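# Lay the towel flat beside the basket with two arms

## Task

Get the towel lying flat on the table in a single layer. It must stay at least a finger's width inside the table edge, at least two fingers' width from the basket rim, and more than a hand's width from either arm's column. The basket must stay upright with its entire base on the table, within three fingers' width of its starting spot and turned about the same way. At the end both grippers must have released everything and moved away; a result that holds only because the robot is supporting it does not count.

## Robot and tools

Robot: two 6-joint arms with parallel grippers, left_arm and right_arm. Their roots sit in the scene frame at left_arm (-0.024, +0.309, 0) m, quat_wxyz (+1.000, 0, 0, -0.031), and right_arm (-0.021, -0.232, 0) m, quat_wxyz (+0.996, 0, 0, -0.086). The scene frame has its origin on the tabletop between the arms, +z up, +x out over the table, and left_arm on +y. The arm names do not mean image sides.

Joint order (used in every command row and every per-joint result list): waist, elbow, shoulder, wrist pitch, wrist roll, wrist yaw. Note elbow comes before shoulder. Stated ranges (rad): waist -2.618 to 3.054, shoulder 0.000 to 3.142, elbow 0.000 to 3.142, wrist pitch -1.571 to 1.571, wrist yaw -1.571 to 1.571, wrist roll -2.094 to 2.094. Real ends can differ by up to 0.036 rad.

Command row: one flat list of 14 numbers, each in [-1, 1], always covering both arms: left_arm's 6 joint values then its opening, then right_arm's 6 joint values then its opening. Joint values are scaled offsets, not poses: 1.0 equals 1.202 rad for waist, 1.258 shoulder, 1.238 elbow, 2.073 wrist pitch, 2.022 wrist yaw and wrist roll. Opening is absolute: +1 fully open, -1 closed. A row may carry 12 extra numbers from 0 to 1, stiffness scales for left_arm's 6 joints then right_arm's 6 (same joint order); they multiply position gain and persist until replaced.

execute_actions(actions): a list of actions, run in sequence. Each action is a list of up to 15 rows, one row per 1/30 s step; if fewer than 15, the last row is held for the remaining steps. Joint offsets in every row are measured from the arm's angles at the start of that action (for the first action, the last reported angles), not from the previous row. If any action would push a joint more than 0.036 rad beyond its range, that action is rejected for both arms; a malformed action, or a failing first action, rejects the whole call. An empty list just returns the current state and images.

move(target, speed, blocking): target is one 14-number row as above; its joint offsets are counted from the Joint positions in the latest result showing them. All joints travel in step so they finish together, so grippers trace curves; duration 0.5 to 10 s, cut off at 10 s. speed (rad/s, 0.01 to 2, default 0.5) caps the joint with the longest travel. The path ignores obstacles and the other arm. Finger openings are sent at once. blocking=false returns after 0.5 s while motion continues; until a result shows it ended, use wait or stop before other commands. The extra move: line reports the ending (done, off_target, moving, held, fault), limits=held or limits=none, and each arm's joint farthest from target.

wait(seconds): 0 to 10, lets time pass holding the last command; returns early if a running move finishes. stop(): brakes a running move (needs room; fingers keep moving). zoom_image(camera, region): region [x0, y0, x1, y1] pixels, at most 504 by 504, from cam_head_left, cam_head_right, cam_high, cam_left_wrist or cam_right_wrist (all 504x504). read_manual(section) only returns licence text. finished_scene(scene): pass the current scene number once the goal holds without the robot; irreversible.

Results: per-arm gripper pose (end_effector_position in m, end_effector_quat_wxyz) in the scene frame; the position is the point between the finger pads, about 1 cm short of the tips, fingers along gripper +z, closing along y. It can be inaccurate at long reach. Joint positions and Joint velocities list each arm's joints then pad gap (m; 0.094 when fully open). Joint targets show what joints are currently driven toward. grip_measured is the opening on command scale. "joint sent to its limit" means a joint was clamped at its end; "joint command not followed" means a clearance check altered targets. FAULT and MOTOR HOT lines warn of stops.

Motion limits: each step a joint target is kept within a lead of its measured angle (waist 0.202, shoulder 0.258, elbow 0.238, wrist pitch 0.573, wrist yaw and roll 0.522 rad), and targets are scaled back if they would shift the gripper over 70 mm, so big offsets need several actions. Zero offsets may let an arm sag; re-send offsets that bring it back to the wanted angles. The robot keeps its last command while you think.

Gripping: command an opening about 0.03 below grip_measured for a firm hold, less for a lighter one. Pad force is roughly 50 to 62 N, weaker on thin (<2 mm) cloth. Held parts may get brief tugs.

Avoid: knocking anything off the table, tipping or shifting the basket, arms colliding or pressing each other, fast impacts, pushing far past contact, and long heavy holds (motor heat: 90 °C stops an arm for 10 s, 100 °C drops it). Finish by opening both grippers and lifting clear.

Each tool is called as a command line: name --argument value for each argument, lists and objects as JSON in quotes; but a table of rows of numbers goes row by row, as --pt "numbers of a row", without its own name.

## Session

execute_actions --actions '[]'

Scene clock: 0.00 s.
left_arm: end_effector_position=(+0.4563, +0.2011, +0.3979) grip_measured=+1.000 end_effector_quat_wxyz=(+0.476, +0.495, +0.624, +0.374) | right_arm: end_effector_position=(+0.1114, -0.0078, +0.1263) grip_measured=+1.000 end_effector_quat_wxyz=(-0.366, +0.532, -0.604, -0.466)
Joint names: [waist, elbow, shoulder, wrist pitch, wrist roll, wrist yaw]
Joint positions: left_arm=[-0.276  1.668  1.574 -0.381  1.244 -0.321  0.094] | right_arm=[ 0.529  0.305  0.997 -0.119 -0.582 -1.147  0.094]
Joint velocities: left_arm=[ 0.002  0.012  0.007 -0.037  0.095  0.037  0.   ] | right_arm=[ 0.017  0.007 -0.017  0.051 -0.081 -0.007  0.   ]
Motor temperatures (°C, as the motors report them): left_arm=[25 24 23 26 22 24] | right_arm=[21 24 23 24 25 23]
Joint targets: left_arm=[-0.275 1.682 1.559 -0.372 1.239 -0.321] | right_arm=[0.529 0.317 0.990 -0.115 -0.585 -1.160]
Joint stiffness scale: left_arm=[1. 1. 1. 1. 1. 1.] | right_arm=[1. 1. 1. 1. 1. 1.]

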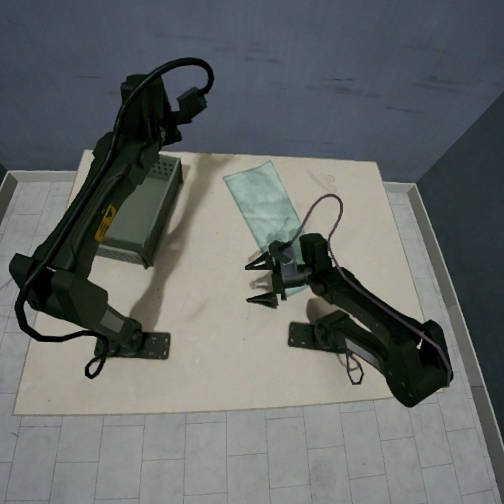

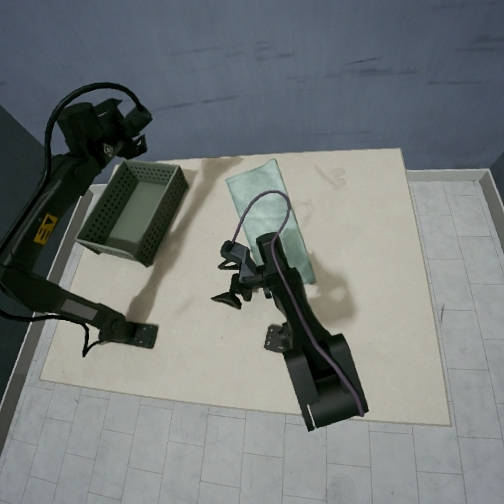

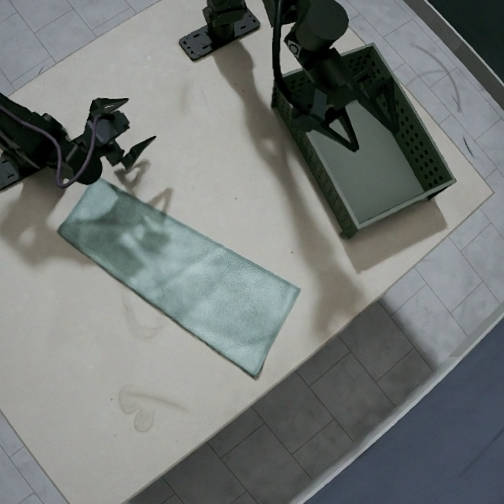

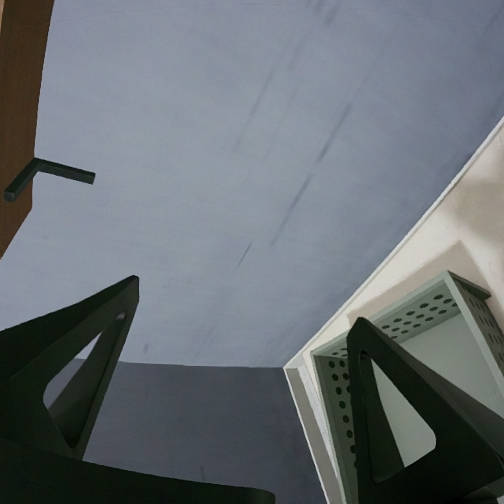

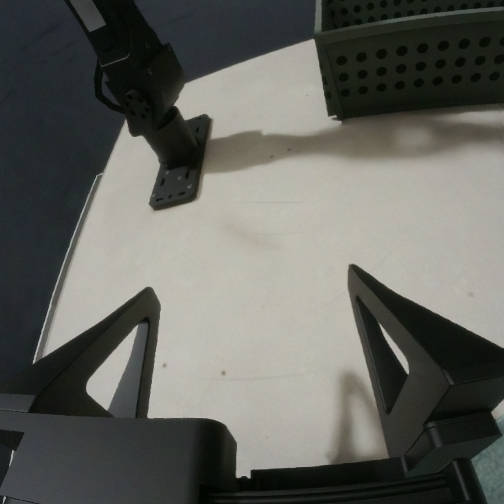

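zoom_image --camera "cam_high" --region '[40, 150, 320, 400]'

zoom_image --camera "cam_head_left" --region '[200, 140, 360, 320]'

Region (40, 150, 320, 400) of cam_high's 504x504 image, scaled by 1.800, with more detail than that image has; it fills the top 450 rows of this view, and the rest is white.

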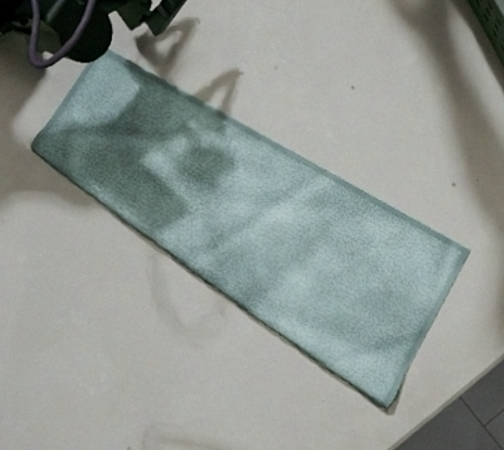

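Region (200, 140, 360, 320) of cam_head_left's 504x504 image, scaled by 2.800, with more detail than that image has.

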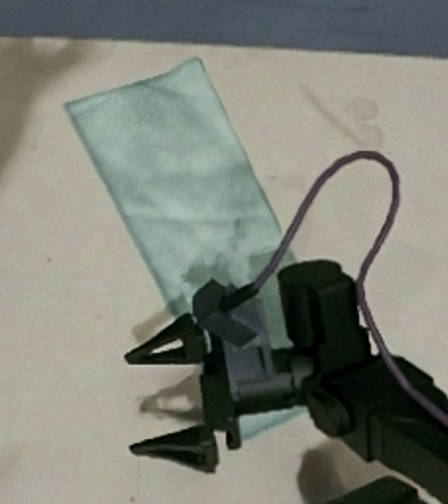

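move --target '[0,0,0,0,0,0,1, -1.0,0.3,-0.05,-0.2,0.288,0.567,1]' --speed 1.0

Scene clock: 105.07 s.
left_arm: end_effector_position=(+0.4563, +0.2011, +0.3979) grip_measured=+1.000 end_effector_quat_wxyz=(+0.476, +0.495, +0.624, +0.374) | right_arm: end_effector_position=(+0.1723, -0.4417, +0.1313) grip_measured=+1.000 end_effector_quat_wxyz=(+0.328, +0.374, +0.856, -0.142)
Joint names: [waist, elbow, shoulder, wrist pitch, wrist roll, wrist yaw]
Joint positions: left_arm=[-0.276  1.668  1.574 -0.381  1.244 -0.321  0.094] | right_arm=[-0.663  0.646  0.958 -0.528 -0.008 -0.009  0.094]
Joint velocities: left_arm=[-0.002 -0.002  0.007  0.007  0.007  0.022  0.   ] | right_arm=[ 0.002 -0.002 -0.007 -0.022 -0.022 -0.007  0.   ]
Motor temperatures (°C, as the motors report them): left_arm=[25 26 24 35 22 24] | right_arm=[21 26 23 29 25 23]
Joint targets: left_arm=[-0.276 1.668 1.574 -0.381 1.244 -0.321] | right_arm=[-0.673 0.677 0.934 -0.534 0.001 -0.001]
Joint stiffness scale: left_arm=[1. 1. 1. 1. 1. 1.] | right_arm=[1. 1. 1. 1. 1. 1.]
move: off_target (right_arm); limits=none; left_arm: farthest joint: the waist, 0.000 radians from its target (0.000 radians at the start); right_arm: farthest joint: the elbow, 0.030 radians from its target (0.371 radians at the start)
camera_calibration (this result's frames):
cam_right_wrist: T_world_to_cam=[[-0.805658, -0.58046, -0.118246, -0.104035], [-0.577609, 0.814057, -0.0606554, 0.48521], [0.131467, 0.0194326, -0.99113, 0.245627], [0, 0, 0, 1]] pos_world=[0.164153, -0.460149, 0.260577]

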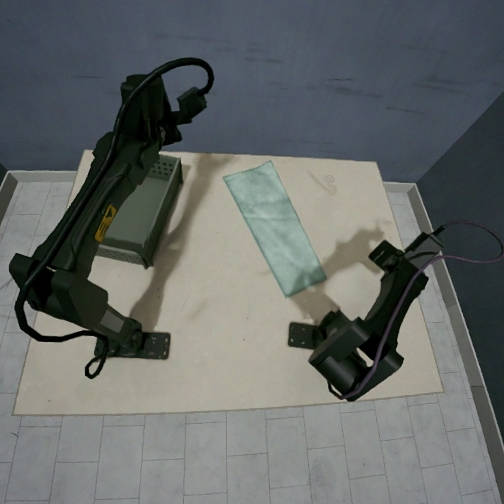

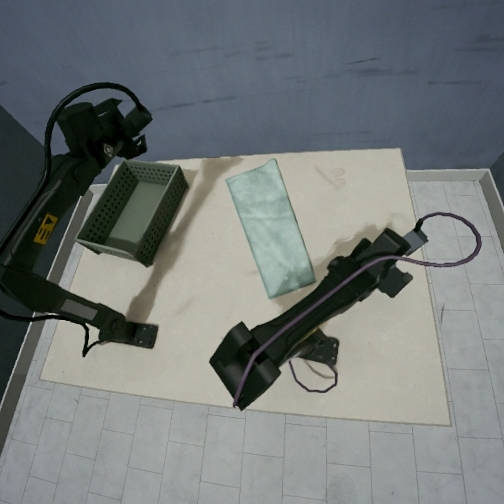

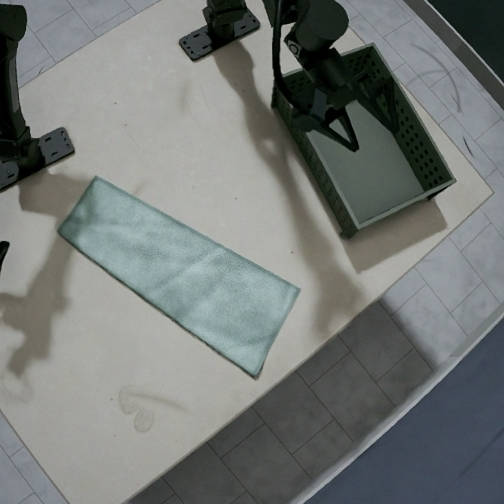

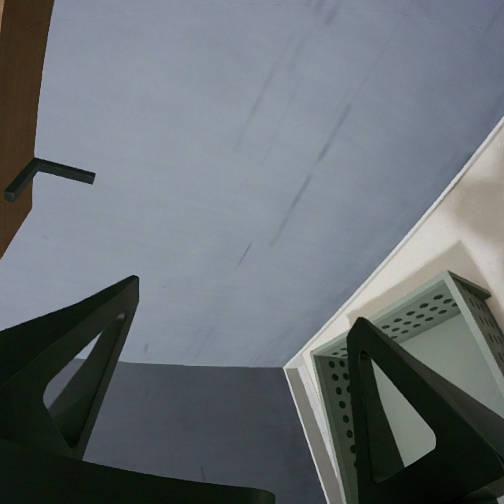

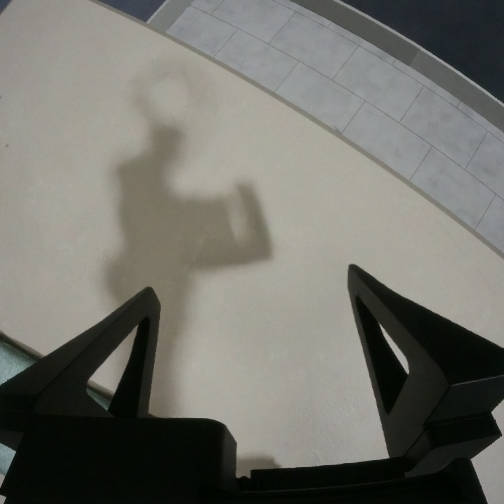

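zoom_image --camera "cam_high" --region '[40, 160, 200, 320]'

zoom_image --camera "cam_high" --region '[170, 240, 320, 390]'

zoom_image --camera "cam_head_right" --region '[210, 150, 340, 310]'

Region (40, 160, 200, 320) of cam_high's 504x504 image, scaled by 3.150, with more detail than that image has.

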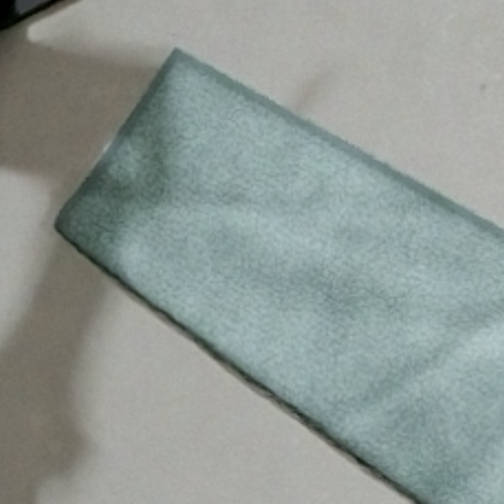

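Region (170, 240, 320, 390) of cam_high's 504x504 image, scaled by 3.360, with more detail than that image has.

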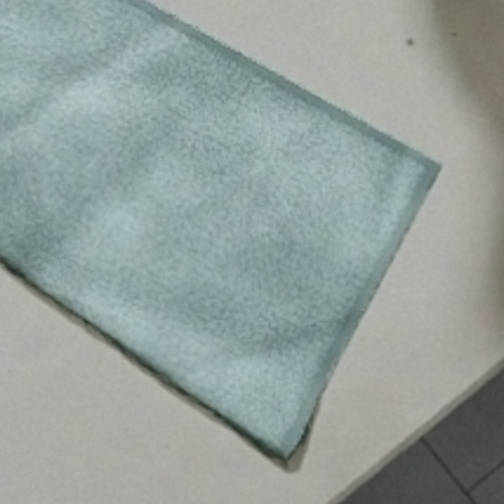

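Region (210, 150, 340, 310) of cam_head_right's 504x504 image, scaled by 3.150, with more detail than that image has; it fills the left 410 columns of this view, and the rest is white.

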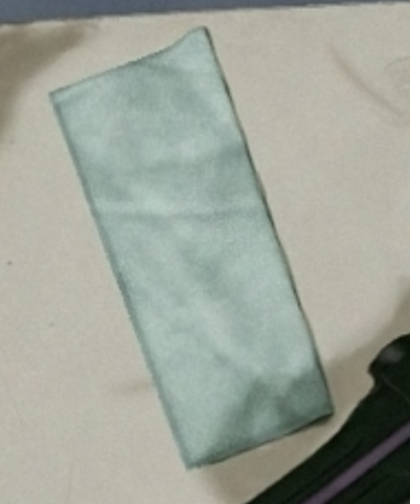

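move --target '[-0.07,0.50,0.735,-0.136,-0.615,0.159,0.0, 1.0,0.18,0.235,-0.308,0.03,0.004,0.0]' --speed 0.9

Scene clock: 191.87 s.
left_arm: end_effector_position=(+0.5591, +0.0553, +0.0622) grip_measured=+0.003 end_effector_quat_wxyz=(+0.308, +0.199, +0.929, -0.060) | right_arm: end_effector_position=(+0.1518, -0.1653, +0.0780) grip_measured=+0.002 end_effector_quat_wxyz=(+0.002, -0.156, +0.988, +0.003)
Joint names: [waist, elbow, shoulder, wrist pitch, wrist roll, wrist yaw]
Joint positions: left_arm=[-0.352  2.253  2.528 -0.658  0.01  -0.007  0.047] | right_arm=[ 0.528  0.837  1.246 -1.157  0.044 -0.005  0.047]
Joint velocities: left_arm=[ 0.002  0.002 -0.007 -0.037 -0.11   0.022 -0.001] | right_arm=[ 0.012  0.002 -0.017 -0.037  0.007  0.007 -0.   ]
Motor temperatures (°C, as the motors report them): left_arm=[25 26 25 37 22 24] | right_arm=[21 27 24 31 25 23]
Joint targets: left_arm=[-0.360 2.287 2.498 -0.663 0.000 0.000] | right_arm=[0.539 0.869 1.254 -1.166 0.053 -0.001]
Joint stiffness scale: left_arm=[1. 1. 1. 1. 1. 1.] | right_arm=[1. 1. 1. 1. 1. 1.]
move: off_target (left_arm, right_arm); limits=none; left_arm: farthest joint: the elbow, 0.034 radians from its target (0.619 radians at the start); right_arm: farthest joint: the elbow, 0.032 radians from its target (0.223 radians at the start)
camera_calibration (this result's frames):
cam_left_wrist: T_world_to_cam=[[-0.205022, -0.975585, 0.0787431, 0.162073], [-0.978704, 0.203508, -0.0268701, 0.5594], [0.0101892, -0.0825752, -0.996533, 0.174725], [0, 0, 0, 1]] pos_world=[0.578935, 0.0587014, 0.176389]
cam_right_wrist: T_world_to_cam=[[0.142531, -0.989721, -0.0116851, -0.186281], [-0.781897, -0.119825, 0.611784, 0.0693797], [-0.606895, -0.0780614, -0.790939, 0.270484], [0, 0, 0, 1]] pos_world=[0.244954, -0.154938, 0.169314]

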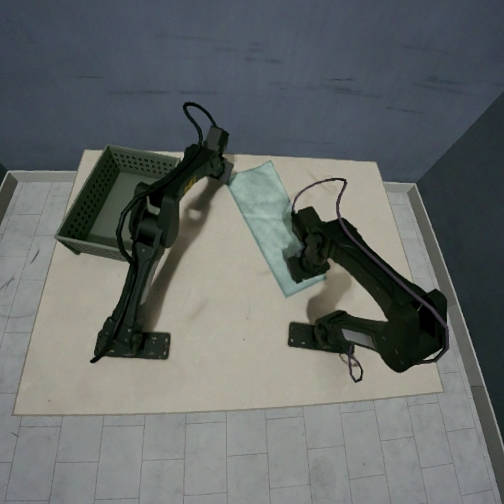

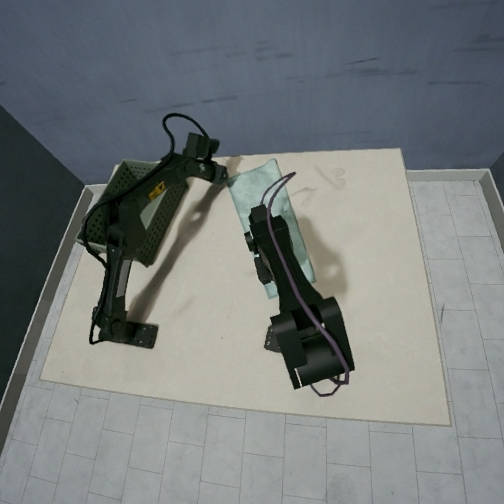

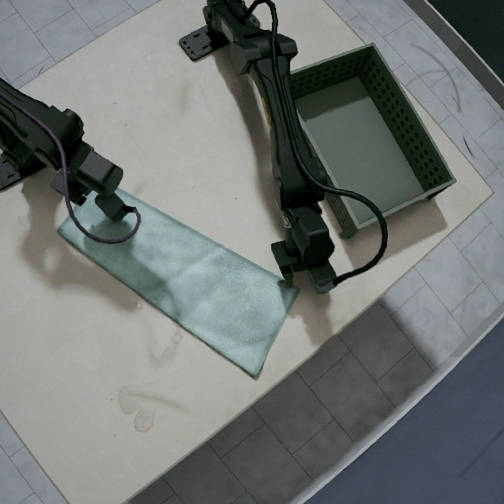

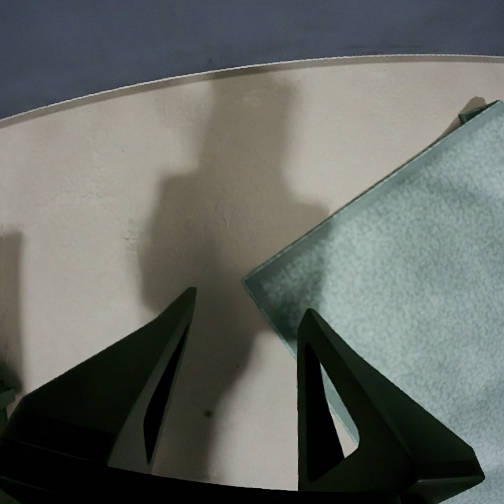

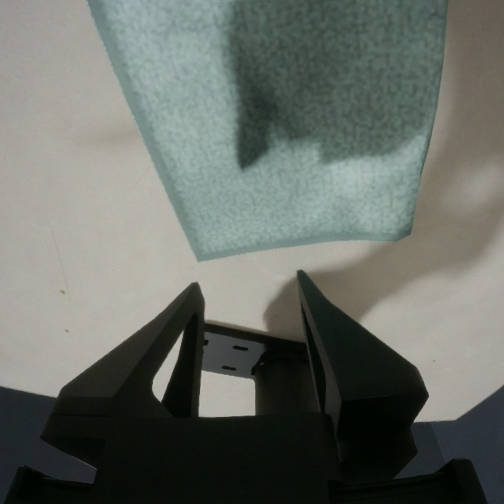

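move --target '[-0.022,0.024,0.021,0.033,-0.005,0.003,0.0, 0.19,-0.13,0.010,0.088,0.061,0.002,0.0]' --speed 0.4

Scene clock: 234.73 s.
left_arm: end_effector_position=(+0.5598, +0.0415, +0.0468) grip_measured=+0.003 end_effector_quat_wxyz=(+0.311, +0.207, +0.925, -0.064) | right_arm: end_effector_position=(+0.1270, -0.1340, +0.0402) grip_measured=+0.002 end_effector_quat_wxyz=(+0.005, -0.206, +0.979, +0.004)
Joint names: [waist, elbow, shoulder, wrist pitch, wrist roll, wrist yaw]
Joint positions: left_arm=[-0.371  2.253  2.563 -0.616  0.01  -0.007  0.047] | right_arm=[ 0.744  0.682  1.246 -0.995  0.158 -0.005  0.047]
Joint velocities: left_arm=[ 0.007 -0.002  0.012 -0.037  0.007 -0.022 -0.   ] | right_arm=[-0.012 -0.002 -0.007  0.022  0.051  0.022 -0.001]
Motor temperatures (°C, as the motors report them): left_arm=[25 27 30 36 22 24] | right_arm=[21 27 24 28 25 23]
Joint targets: left_arm=[-0.378 2.283 2.554 -0.590 0.000 -0.001] | right_arm=[0.756 0.676 1.258 -0.974 0.167 -0.001]
Joint stiffness scale: left_arm=[1. 1. 1. 1. 1. 1.] | right_arm=[1. 1. 1. 1. 1. 1.]
move: off_target (left_arm, right_arm); limits=none; left_arm: farthest joint: the elbow, 0.030 radians from its target (0.030 radians at the start); right_arm: farthest joint: the wrist pitch, 0.021 radians from its target (0.182 radians at the start)
camera_calibration (this result's frames):
cam_left_wrist: T_world_to_cam=[[-0.223747, -0.971271, 0.0810529, 0.160198], [-0.974528, 0.221645, -0.0341756, 0.559725], [0.0152287, -0.086635, -0.996124, 0.15559], [0, 0, 0, 1]] pos_world=[0.578942, 0.0450148, 0.161131]
cam_right_wrist: T_world_to_cam=[[0.242863, -0.96996, -0.0139569, -0.162183], [-0.768746, -0.201218, 0.607075, 0.0644571], [-0.591647, -0.136707, -0.794522, 0.21838], [0, 0, 0, 1]] pos_world=[0.218143, -0.114487, 0.132113]

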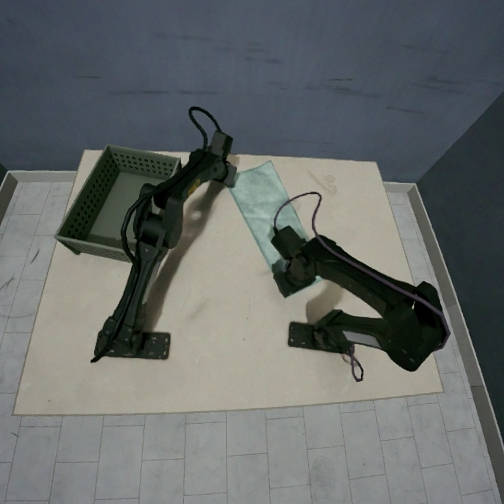

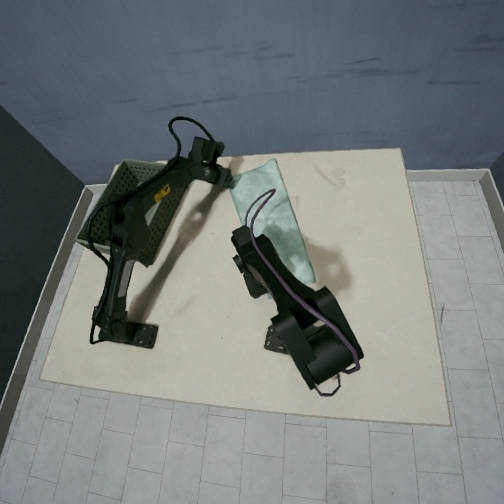

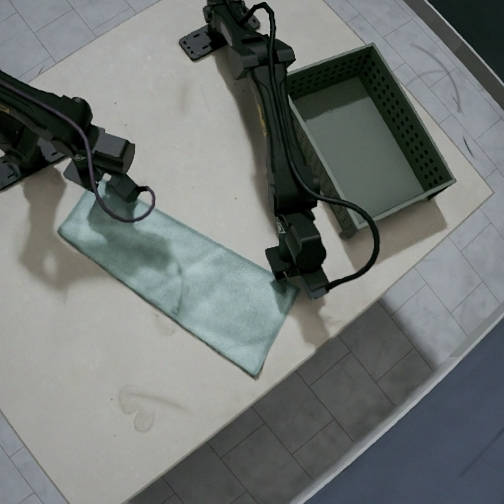

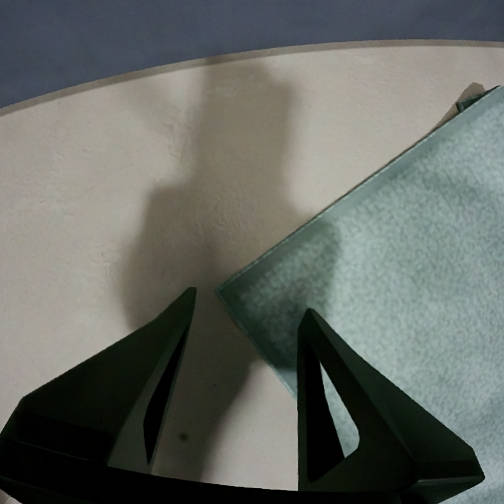

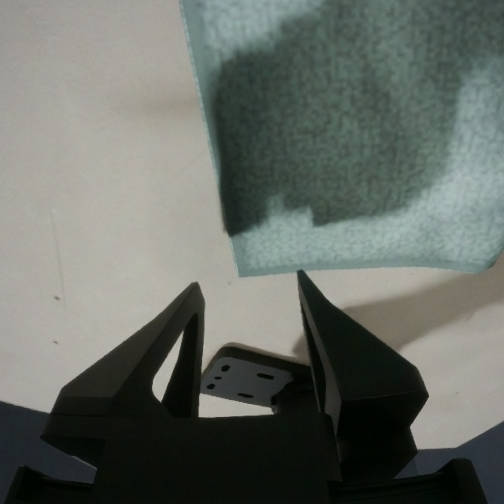

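move --target '[-0.005,-0.049,0.028,0.058,-0.005,0.003,0.0, 0.005,-0.078,0.067,0.082,0.004,0.002,0.0]' --speed 0.15

Scene clock: 261.30 s.
left_arm: end_effector_position=(+0.5688, +0.0366, +0.0294) grip_measured=+0.003 end_effector_quat_wxyz=(+0.330, +0.205, +0.919, -0.070) | right_arm: end_effector_position=(+0.1246, -0.1355, +0.0090) grip_measured=+0.002 end_effector_quat_wxyz=(-0.006, -0.206, +0.979, +0.000)
Joint names: [waist, elbow, shoulder, wrist pitch, wrist roll, wrist yaw]
Joint positions: left_arm=[-0.371  2.21   2.591 -0.503  0.007 -0.003  0.047] | right_arm=[ 0.744  0.597  1.319 -0.86   0.158 -0.005  0.047]
Joint velocities: left_arm=[ 0.007  0.002 -0.007 -0.081 -0.007  0.051  0.001] | right_arm=[-0.002 -0.017 -0.007 -0.007 -0.007 -0.007 -0.001]
Motor temperatures (°C, as the motors report them): left_arm=[25 27 30 37 22 24] | right_arm=[21 26 24 28 25 23]
Joint targets: left_arm=[-0.377 2.193 2.599 -0.495 -0.001 -0.001] | right_arm=[0.750 0.585 1.330 -0.825 0.166 -0.001]
Joint stiffness scale: left_arm=[1. 1. 1. 1. 1. 1.] | right_arm=[1. 1. 1. 1. 1. 1.]
move: off_target (right_arm); limits=none; left_arm: farthest joint: the elbow, 0.018 radians from its target (0.061 radians at the start); right_arm: farthest joint: the wrist pitch, 0.035 radians from its target (0.170 radians at the start)
camera_calibration (this result's frames):
cam_left_wrist: T_world_to_cam=[[-0.227163, -0.969299, 0.0941131, 0.160335], [-0.972513, 0.220712, -0.0741959, 0.569044], [0.0511461, -0.108381, -0.992793, 0.117976], [0, 0, 0, 1]] pos_world=[0.583791, 0.0426039, 0.144257]
cam_right_wrist: T_world_to_cam=[[0.242293, -0.970182, -0.00646872, -0.163569], [-0.756777, -0.193161, 0.624482, 0.0806699], [-0.60711, -0.146412, -0.781013, 0.192436], [0, 0, 0, 1]] pos_world=[0.217511, -0.114934, 0.0988602]

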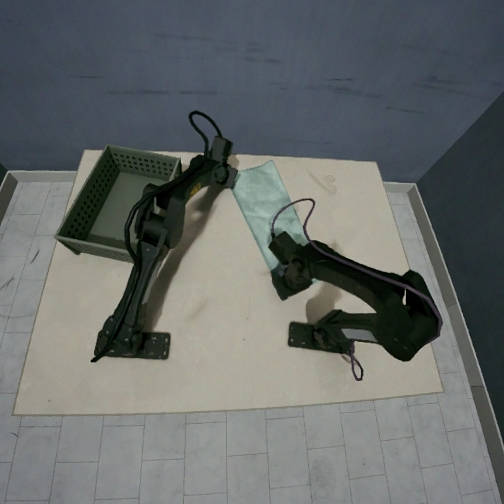

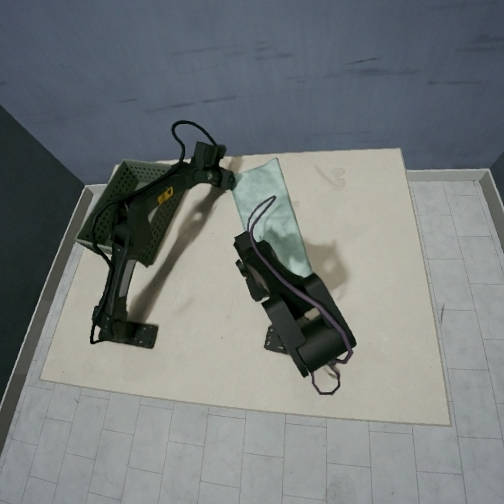

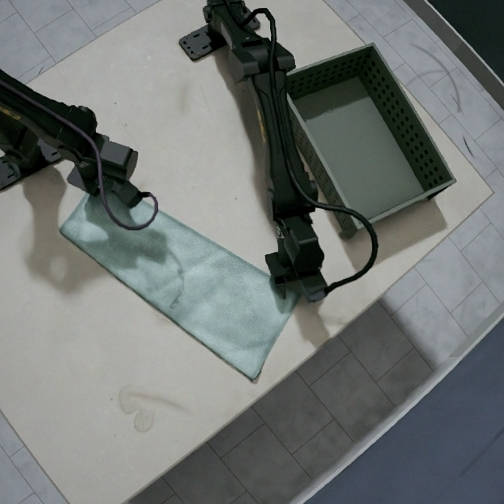

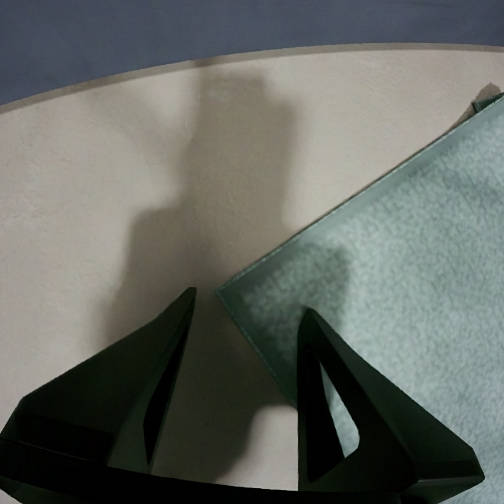

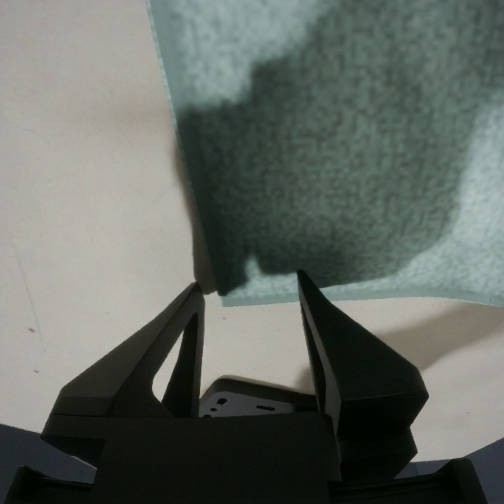

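execute_actions --actions '[[[0,-0.014,0.008,0,0,0,-0.15,0,-0.01,0.009,0.0,0,0,-0.15],[0,-0.014,0.008,0,0,0,-0.2,0,-0.01,0.009,0.0,0,0,-0.2],[0,-0.014,0.008,0,0,0,-0.25,0,-0.01,0.009,0.0,0,0,-0.25],[0,-0.014,0.008,0,0,0,-0.3,0,-0.01,0.009,0.0,0,0,-0.3],[0,-0.014,0.008,0,0,0,-0.35,0,-0.01,0.009,0.0,0,0,-0.35],[0,-0.014,0.008,0,0,0,-0.4,0,-0.01,0.009,0.0,0,0,-0.4],[0,-0.014,0.008,0,0,0,-0.45,0,-0.01,0.009,0.0,0,0,-0.45],[0,-0.014,0.008,0,0,0,-0.5,0,-0.01,0.009,0.0,0,0,-0.5],[0,-0.014,0.008,0,0,0,-0.55,0,-0.01,0.009,0.0,0,0,-0.55],[0,-0.014,0.008,0,0,0,-0.6,0,-0.01,0.009,0.0,0,0,-0.6]]]'

Scene clock: 281.67 s.
left_arm: end_effector_position=(+0.5687, +0.0360, +0.0295) grip_measured=-0.597 end_effector_quat_wxyz=(+0.330, +0.206, +0.919, -0.072) | right_arm: end_effector_position=(+0.1254, -0.1367, +0.0090) grip_measured=-0.597 end_effector_quat_wxyz=(-0.005, -0.206, +0.979, -0.003)
Joint names: [waist, elbow, shoulder, wrist pitch, wrist roll, wrist yaw]
Joint positions: left_arm=[-0.371  2.21   2.591 -0.502  0.007  0.     0.019] | right_arm=[ 0.744  0.597  1.319 -0.86   0.158  0.003  0.019]
Joint velocities: left_arm=[ 0.017 -0.012  0.002  0.007  0.007 -0.081  0.001] | right_arm=[-0.012  0.007 -0.007 -0.081 -0.007  0.022 -0.   ]
Motor temperatures (°C, as the motors report them): left_arm=[25 26 30 37 22 24] | right_arm=[21 26 24 28 25 23]
Joint targets: left_arm=[-0.371 2.193 2.601 -0.503 0.007 -0.003] | right_arm=[0.744 0.585 1.330 -0.860 0.158 -0.005]
Joint stiffness scale: left_arm=[1. 1. 1. 1. 1. 1.] | right_arm=[1. 1. 1. 1. 1. 1.]
camera_calibration (this result's frames):
cam_left_wrist: T_world_to_cam=[[-0.229234, -0.968541, 0.096853, 0.160767], [-0.972061, 0.222628, -0.07439, 0.568749], [0.0504876, -0.1112, -0.992515, 0.118502], [0, 0, 0, 1]] pos_world=[0.583729, 0.0422674, 0.144353]
cam_right_wrist: T_world_to_cam=[[0.242388, -0.970179, 0.00075388, -0.164933], [-0.759338, -0.189228, 0.622574, 0.0818833], [-0.603866, -0.151477, -0.782561, 0.191631], [0, 0, 0, 1]] pos_world=[0.217874, -0.115493, 0.0991085]

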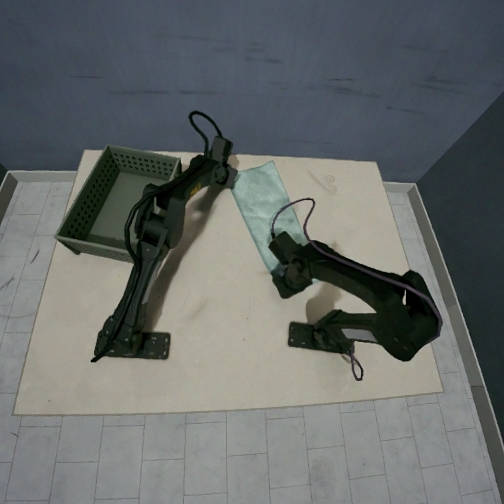

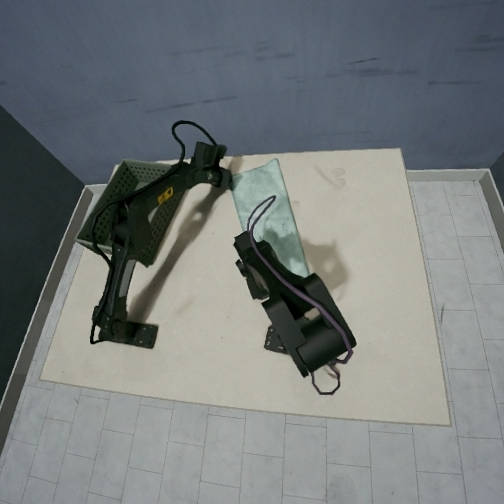

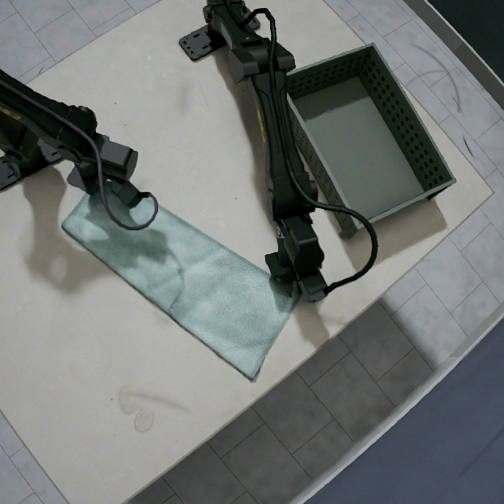

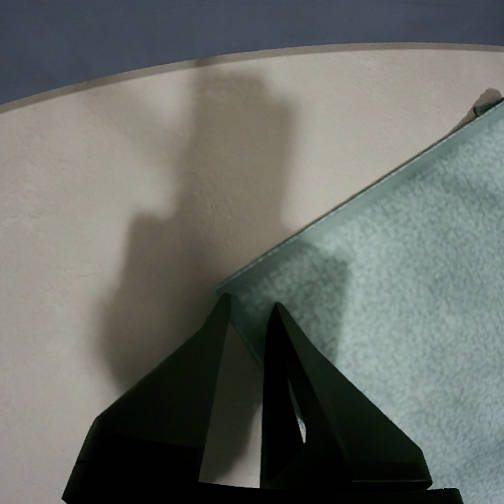

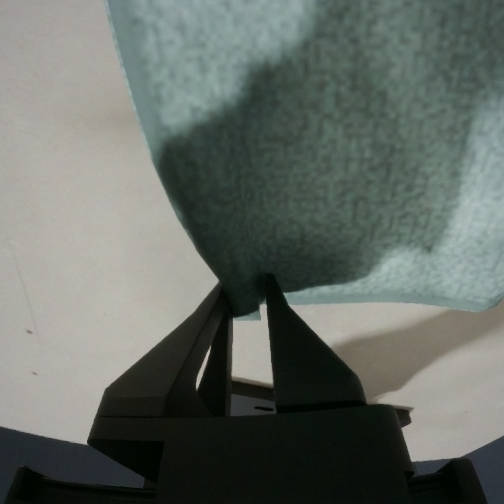

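execute_actions --actions '[[[0,-0.01,0.008,0,0,0,-0.4,0,-0.01,0.009,0.0,0,0,-0.65],[0,-0.01,0.008,0,0,0,-0.2,0,-0.01,0.009,0.0,0,0,-0.7],[0,-0.01,0.008,0,0,0,0.0,0,-0.01,0.009,0.0,0,0,-0.75],[0,-0.01,0.008,0,0,0,0.0,0,-0.01,0.009,0.0,0,0,-0.8],[0,-0.01,0.008,0,0,0,0.0,0,-0.01,0.009,0.0,0,0,-0.85],[0,-0.01,0.012,0,0,0,0.0,0,-0.01,0.009,0.0,0,0,-0.9],[0,-0.01,0.015,0,0,0,0.0,0,-0.01,0.009,0.0,0,0,-0.95],[0,-0.01,0.018,0,0,0,0.0,0,-0.01,0.009,0.0,0,0,-1],[0,-0.01,0.021,0,0,0,0.0,0,-0.01,0.009,0.0,0,0,-1],[0,-0.01,0.024,0,0,0,0.0,0,-0.01,0.009,0.0,0,0,-1],[0,-0.01,0.027,0,0,0,0.0,0,-0.01,0.009,0.0,0,0,-1],[0,-0.01,0.030,0,0,0,0.0,0,-0.01,0.009,0.0,0,0,-1],[0,-0.01,0.033,0,0,0,0.0,0,-0.01,0.009,0.0,0,0,-1],[0,-0.01,0.035,0,0,0,0.0,0,-0.01,0.009,0.0,0,0,-1]]]'

wait --seconds 0.5

Scene clock: 299.00 s.
left_arm: end_effector_position=(+0.5719, +0.0344, +0.0274) grip_measured=-0.003 end_effector_quat_wxyz=(+0.336, +0.205, +0.916, -0.073) | right_arm: end_effector_position=(+0.1255, -0.1372, +0.0090) grip_measured=-0.948 end_effector_quat_wxyz=(-0.004, -0.206, +0.979, -0.005)
Joint names: [waist, elbow, shoulder, wrist pitch, wrist roll, wrist yaw]
Joint positions: left_arm=[-0.371  2.21   2.6   -0.479  0.007  0.001  0.047] | right_arm=[ 0.744  0.597  1.319 -0.861  0.158  0.006  0.002]
Joint velocities: left_arm=[ 0.007 -0.007  0.027  0.095  0.007 -0.066 -0.   ] | right_arm=[-0.012 -0.007  0.002  0.007  0.051  0.037 -0.   ]
Motor temperatures (°C, as the motors report them): left_arm=[25 26 30 36 22 24] | right_arm=[21 26 24 28 25 23]
Joint targets: left_arm=[-0.371 2.198 2.634 -0.502 0.007 0.000] | right_arm=[0.744 0.585 1.330 -0.860 0.158 0.003]
Joint stiffness scale: left_arm=[1. 1. 1. 1. 1. 1.] | right_arm=[1. 1. 1. 1. 1. 1.]
camera_calibration (this result's frames):
cam_left_wrist: T_world_to_cam=[[-0.230945, -0.967792, 0.100219, 0.160979], [-0.970932, 0.222578, -0.0880328, 0.571825], [0.0628909, -0.117636, -0.991063, 0.109154], [0, 0, 0, 1]] pos_world=[0.585516, 0.0413589, 0.142385]
cam_right_wrist: T_world_to_cam=[[0.242419, -0.970164, 0.00388862, -0.16554], [-0.759962, -0.187401, 0.622366, 0.0822079], [-0.603068, -0.153829, -0.782717, 0.19121], [0, 0, 0, 1]] pos_world=[0.217917, -0.115781, 0.0991435]

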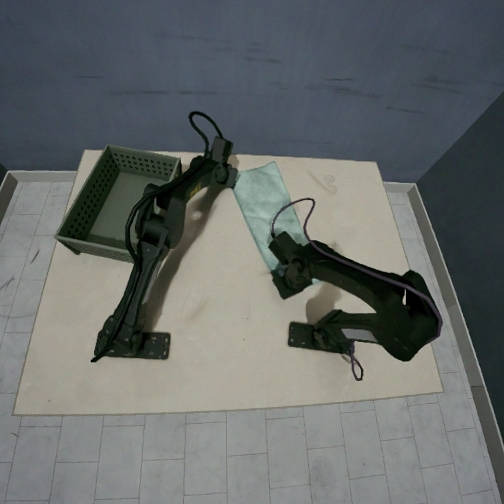

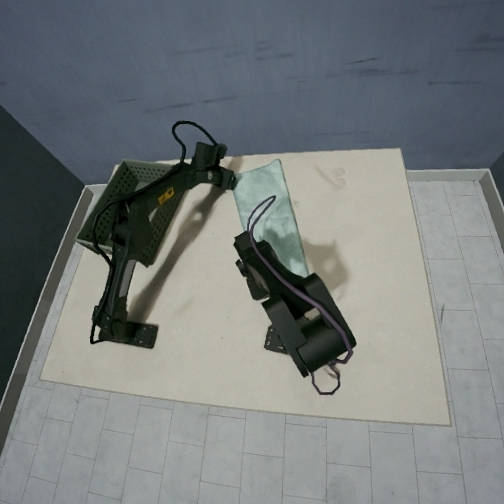

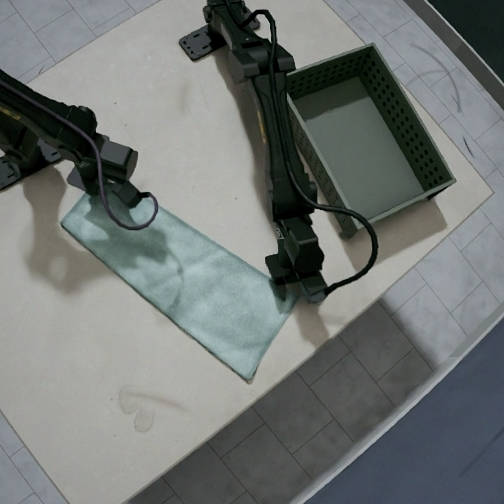

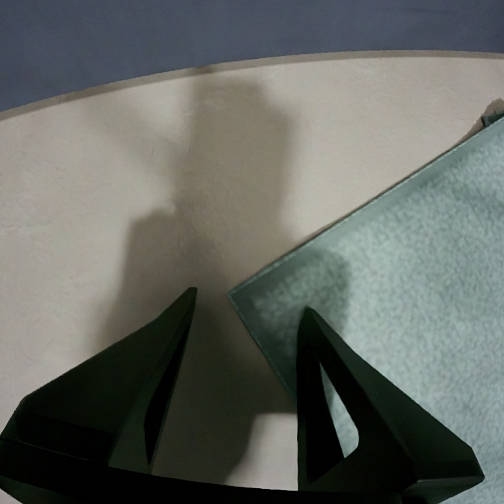

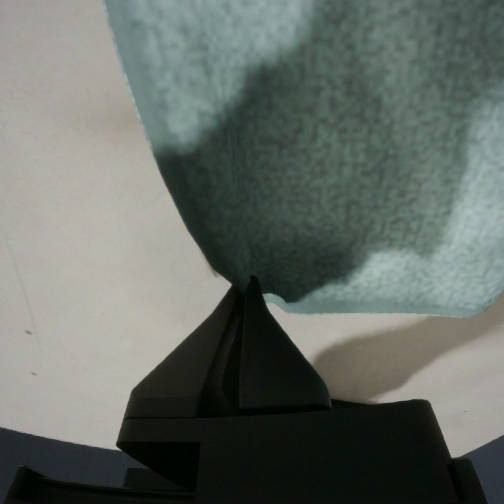

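Scene clock: 299.50 s.
left_arm: end_effector_position=(+0.5730, +0.0336, +0.0277) grip_measured=-0.003 end_effector_quat_wxyz=(+0.339, +0.205, +0.915, -0.074) | right_arm: end_effector_position=(+0.1255, -0.1372, +0.0090) grip_measured=-0.948 end_effector_quat_wxyz=(-0.004, -0.206, +0.979, -0.005)
Joint names: [waist, elbow, shoulder, wrist pitch, wrist roll, wrist yaw]
Joint positions: left_arm=[-0.371  2.21   2.601 -0.471  0.007  0.002  0.047] | right_arm=[ 0.744  0.597  1.319 -0.861  0.158  0.006  0.002]
Joint velocities: left_arm=[ 0.002 -0.017 -0.002  0.081 -0.022  0.037  0.001] | right_arm=[-0.002 -0.002 -0.007 -0.007  0.022 -0.022 -0.   ]
Motor temperatures (°C, as the motors report them): left_arm=[25 26 30 36 22 24] | right_arm=[21 26 24 27 25 23]
Joint targets: left_arm=[-0.371 2.198 2.634 -0.502 0.007 0.001] | right_arm=[0.744 0.585 1.330 -0.860 0.158 0.003]
Joint stiffness scale: left_arm=[1. 1. 1. 1. 1. 1.] | right_arm=[1. 1. 1. 1. 1. 1.]
wait: 0.50 s; at rest by 0.30 s
camera_calibration (this result's frames):
cam_left_wrist: T_world_to_cam=[[-0.232186, -0.96728, 0.102267, 0.161135], [-0.970297, 0.222993, -0.0938009, 0.57286], [0.0679269, -0.121009, -0.990325, 0.106461], [0, 0, 0, 1]] pos_world=[0.586026, 0.0410011, 0.142687]
cam_right_wrist: T_world_to_cam=[[0.242419, -0.970164, 0.00388862, -0.16554], [-0.759962, -0.187401, 0.622366, 0.0822079], [-0.603068, -0.153829, -0.782717, 0.19121], [0, 0, 0, 1]] pos_world=[0.217917, -0.115781, 0.0991435]

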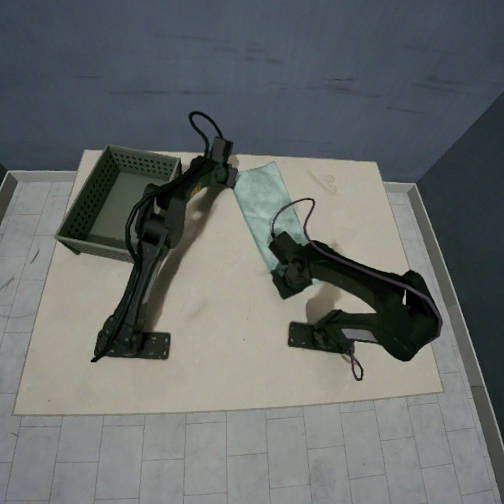

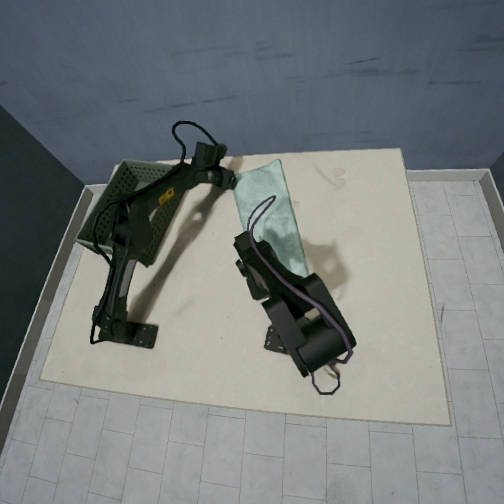

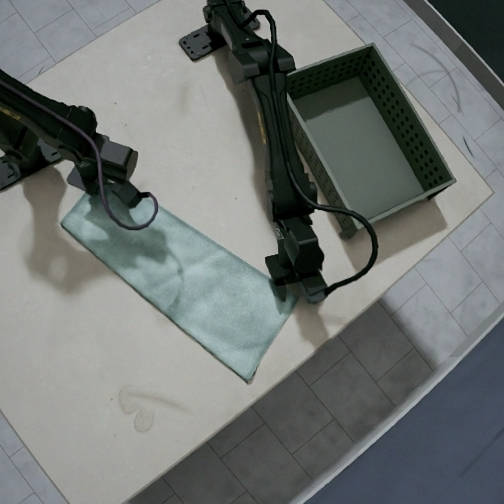

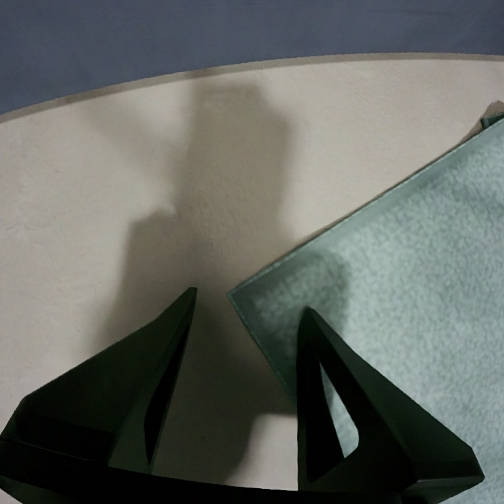

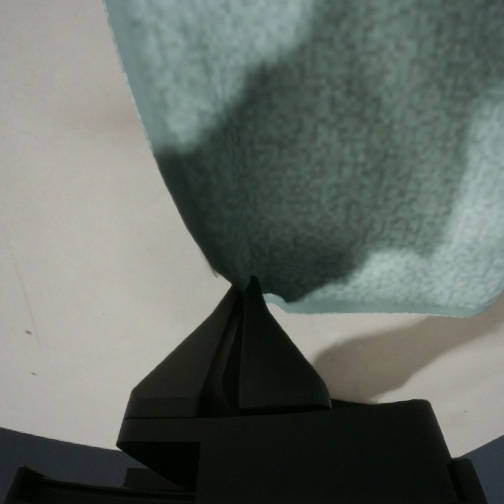

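execute_actions --actions '[[[0,-0.01,0.022,-0.012,-0.05,0,0.0,0,-0.005,0.005,0.0,0,0,-1]],[[0,-0.01,0.022,-0.012,0,0,-0.05,0,0,0,0.0,0,0,-1],[0,-0.01,0.022,-0.012,0,0,-0.1,0,0,0,0.0,0,0,-1],[0,-0.01,0.022,-0.012,0,0,-0.15,0,0,0,0.0,0,0,-1],[0,-0.01,0.022,-0.012,0,0,-0.2,0,0,0,0.0,0,0,-1],[0,-0.01,0.022,-0.012,0,0,-0.25,0,0,0,0.0,0,0,-1],[0,-0.01,0.022,-0.012,0,0,-0.3,0,0,0,0.0,0,0,-1],[0,-0.01,0.022,-0.012,0,0,-0.35,0,0,0,0.0,0,0,-1],[0,-0.01,0.022,-0.012,0,0,-0.4,0,0,0,0.0,0,0,-1],[0,-0.01,0.022,-0.012,0,0,-0.45,0,0,0,0.0,0,0,-1],[0,-0.01,0.022,-0.012,0,0,-0.5,0,0,0,0.0,0,0,-1],[0,-0.01,0.022,-0.012,0,0,-0.55,0,0,0,0.0,0,0,-1],[0,-0.01,0.022,-0.012,0,0,-0.6,0,0,0,0.0,0,0,-1],[0,-0.01,0.022,-0.012,0,0,-0.65,0,0,0,0.0,0,0,-1],[0,-0.01,0.022,-0.012,0,0,-0.7,0,0,0,0.0,0,0,-1]]]'

Scene clock: 337.47 s.
left_arm: end_effector_position=(+0.5740, +0.0308, +0.0276) grip_measured=-0.691 end_effector_quat_wxyz=(+0.338, +0.168, +0.921, -0.096) | right_arm: end_effector_position=(+0.1255, -0.1372, +0.0090) grip_measured=-0.948 end_effector_quat_wxyz=(-0.004, -0.206, +0.979, -0.005)
Joint names: [waist, elbow, shoulder, wrist pitch, wrist roll, wrist yaw]
Joint positions: left_arm=[-0.371  2.21   2.605 -0.458 -0.079  0.014  0.015] | right_arm=[ 0.744  0.597  1.319 -0.861  0.158  0.006  0.002]
Joint velocities: left_arm=[-0.002 -0.007 -0.002 -0.022 -0.037 -0.007 -0.012] | right_arm=[ 0.017  0.007  0.012  0.022  0.022  0.022 -0.   ]
Motor temperatures (°C, as the motors report them): left_arm=[25 26 29 35 22 24] | right_arm=[21 26 24 27 25 23]
Joint targets: left_arm=[-0.371 2.198 2.630 -0.494 -0.079 0.002] | right_arm=[0.744 0.597 1.319 -0.861 0.158 0.006]
Joint stiffness scale: left_arm=[1. 1. 1. 1. 1. 1.] | right_arm=[1. 1. 1. 1. 1. 1.]
camera_calibration (this result's frames):
cam_left_wrist: T_world_to_cam=[[-0.174355, -0.970363, 0.167319, 0.123708], [-0.983015, 0.161643, -0.0869029, 0.583467], [0.0572814, -0.179629, -0.982065, 0.113663], [0, 0, 0, 1]] pos_world=[0.588616, 0.0461451, 0.141631]
cam_right_wrist: T_world_to_cam=[[0.242419, -0.970164, 0.00388862, -0.16554], [-0.759962, -0.187401, 0.622366, 0.0822079], [-0.603068, -0.153829, -0.782717, 0.19121], [0, 0, 0, 1]] pos_world=[0.217917, -0.115781, 0.0991435]

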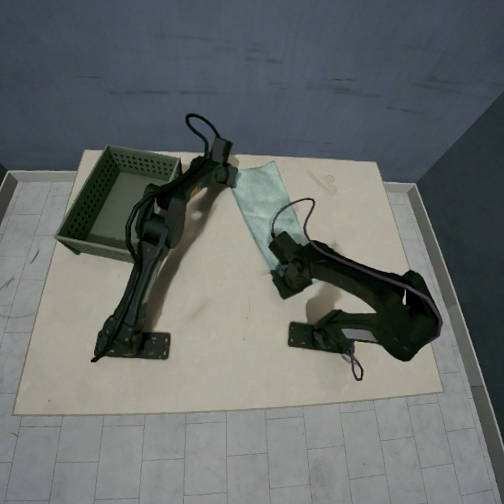

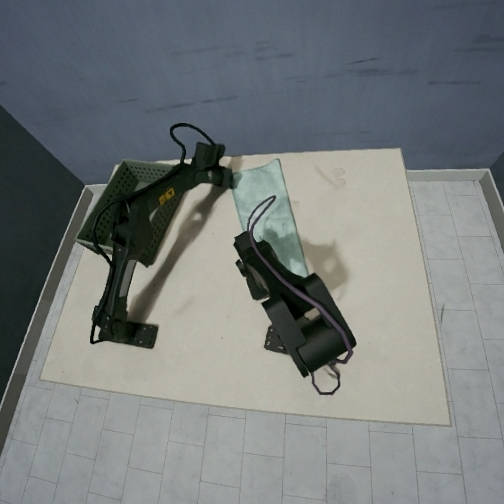

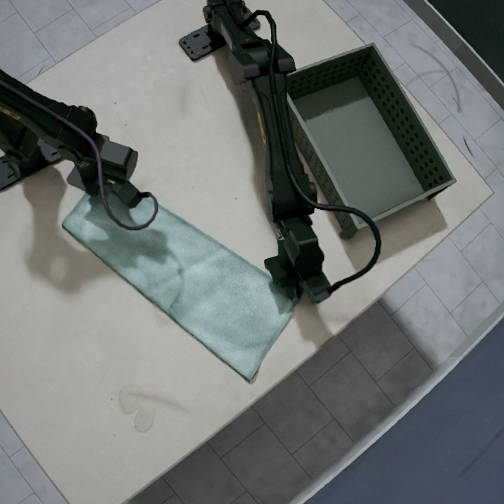

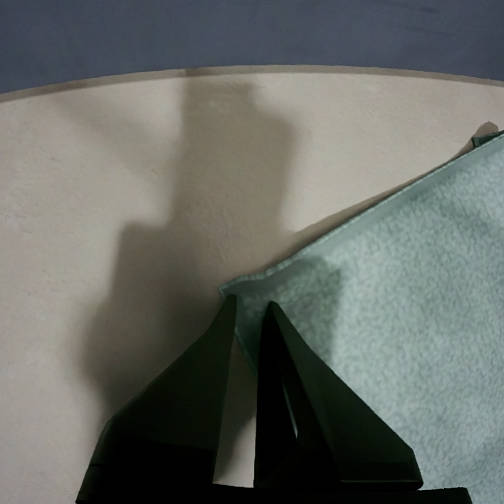

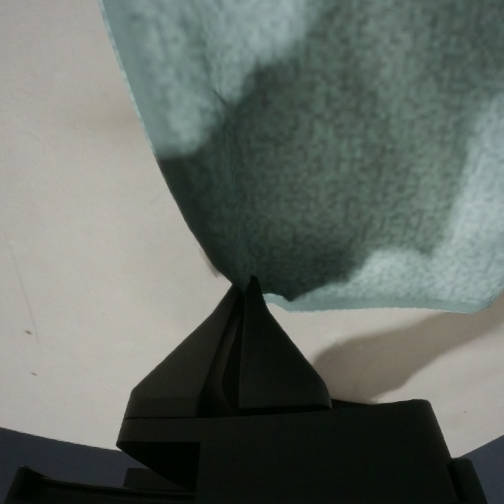

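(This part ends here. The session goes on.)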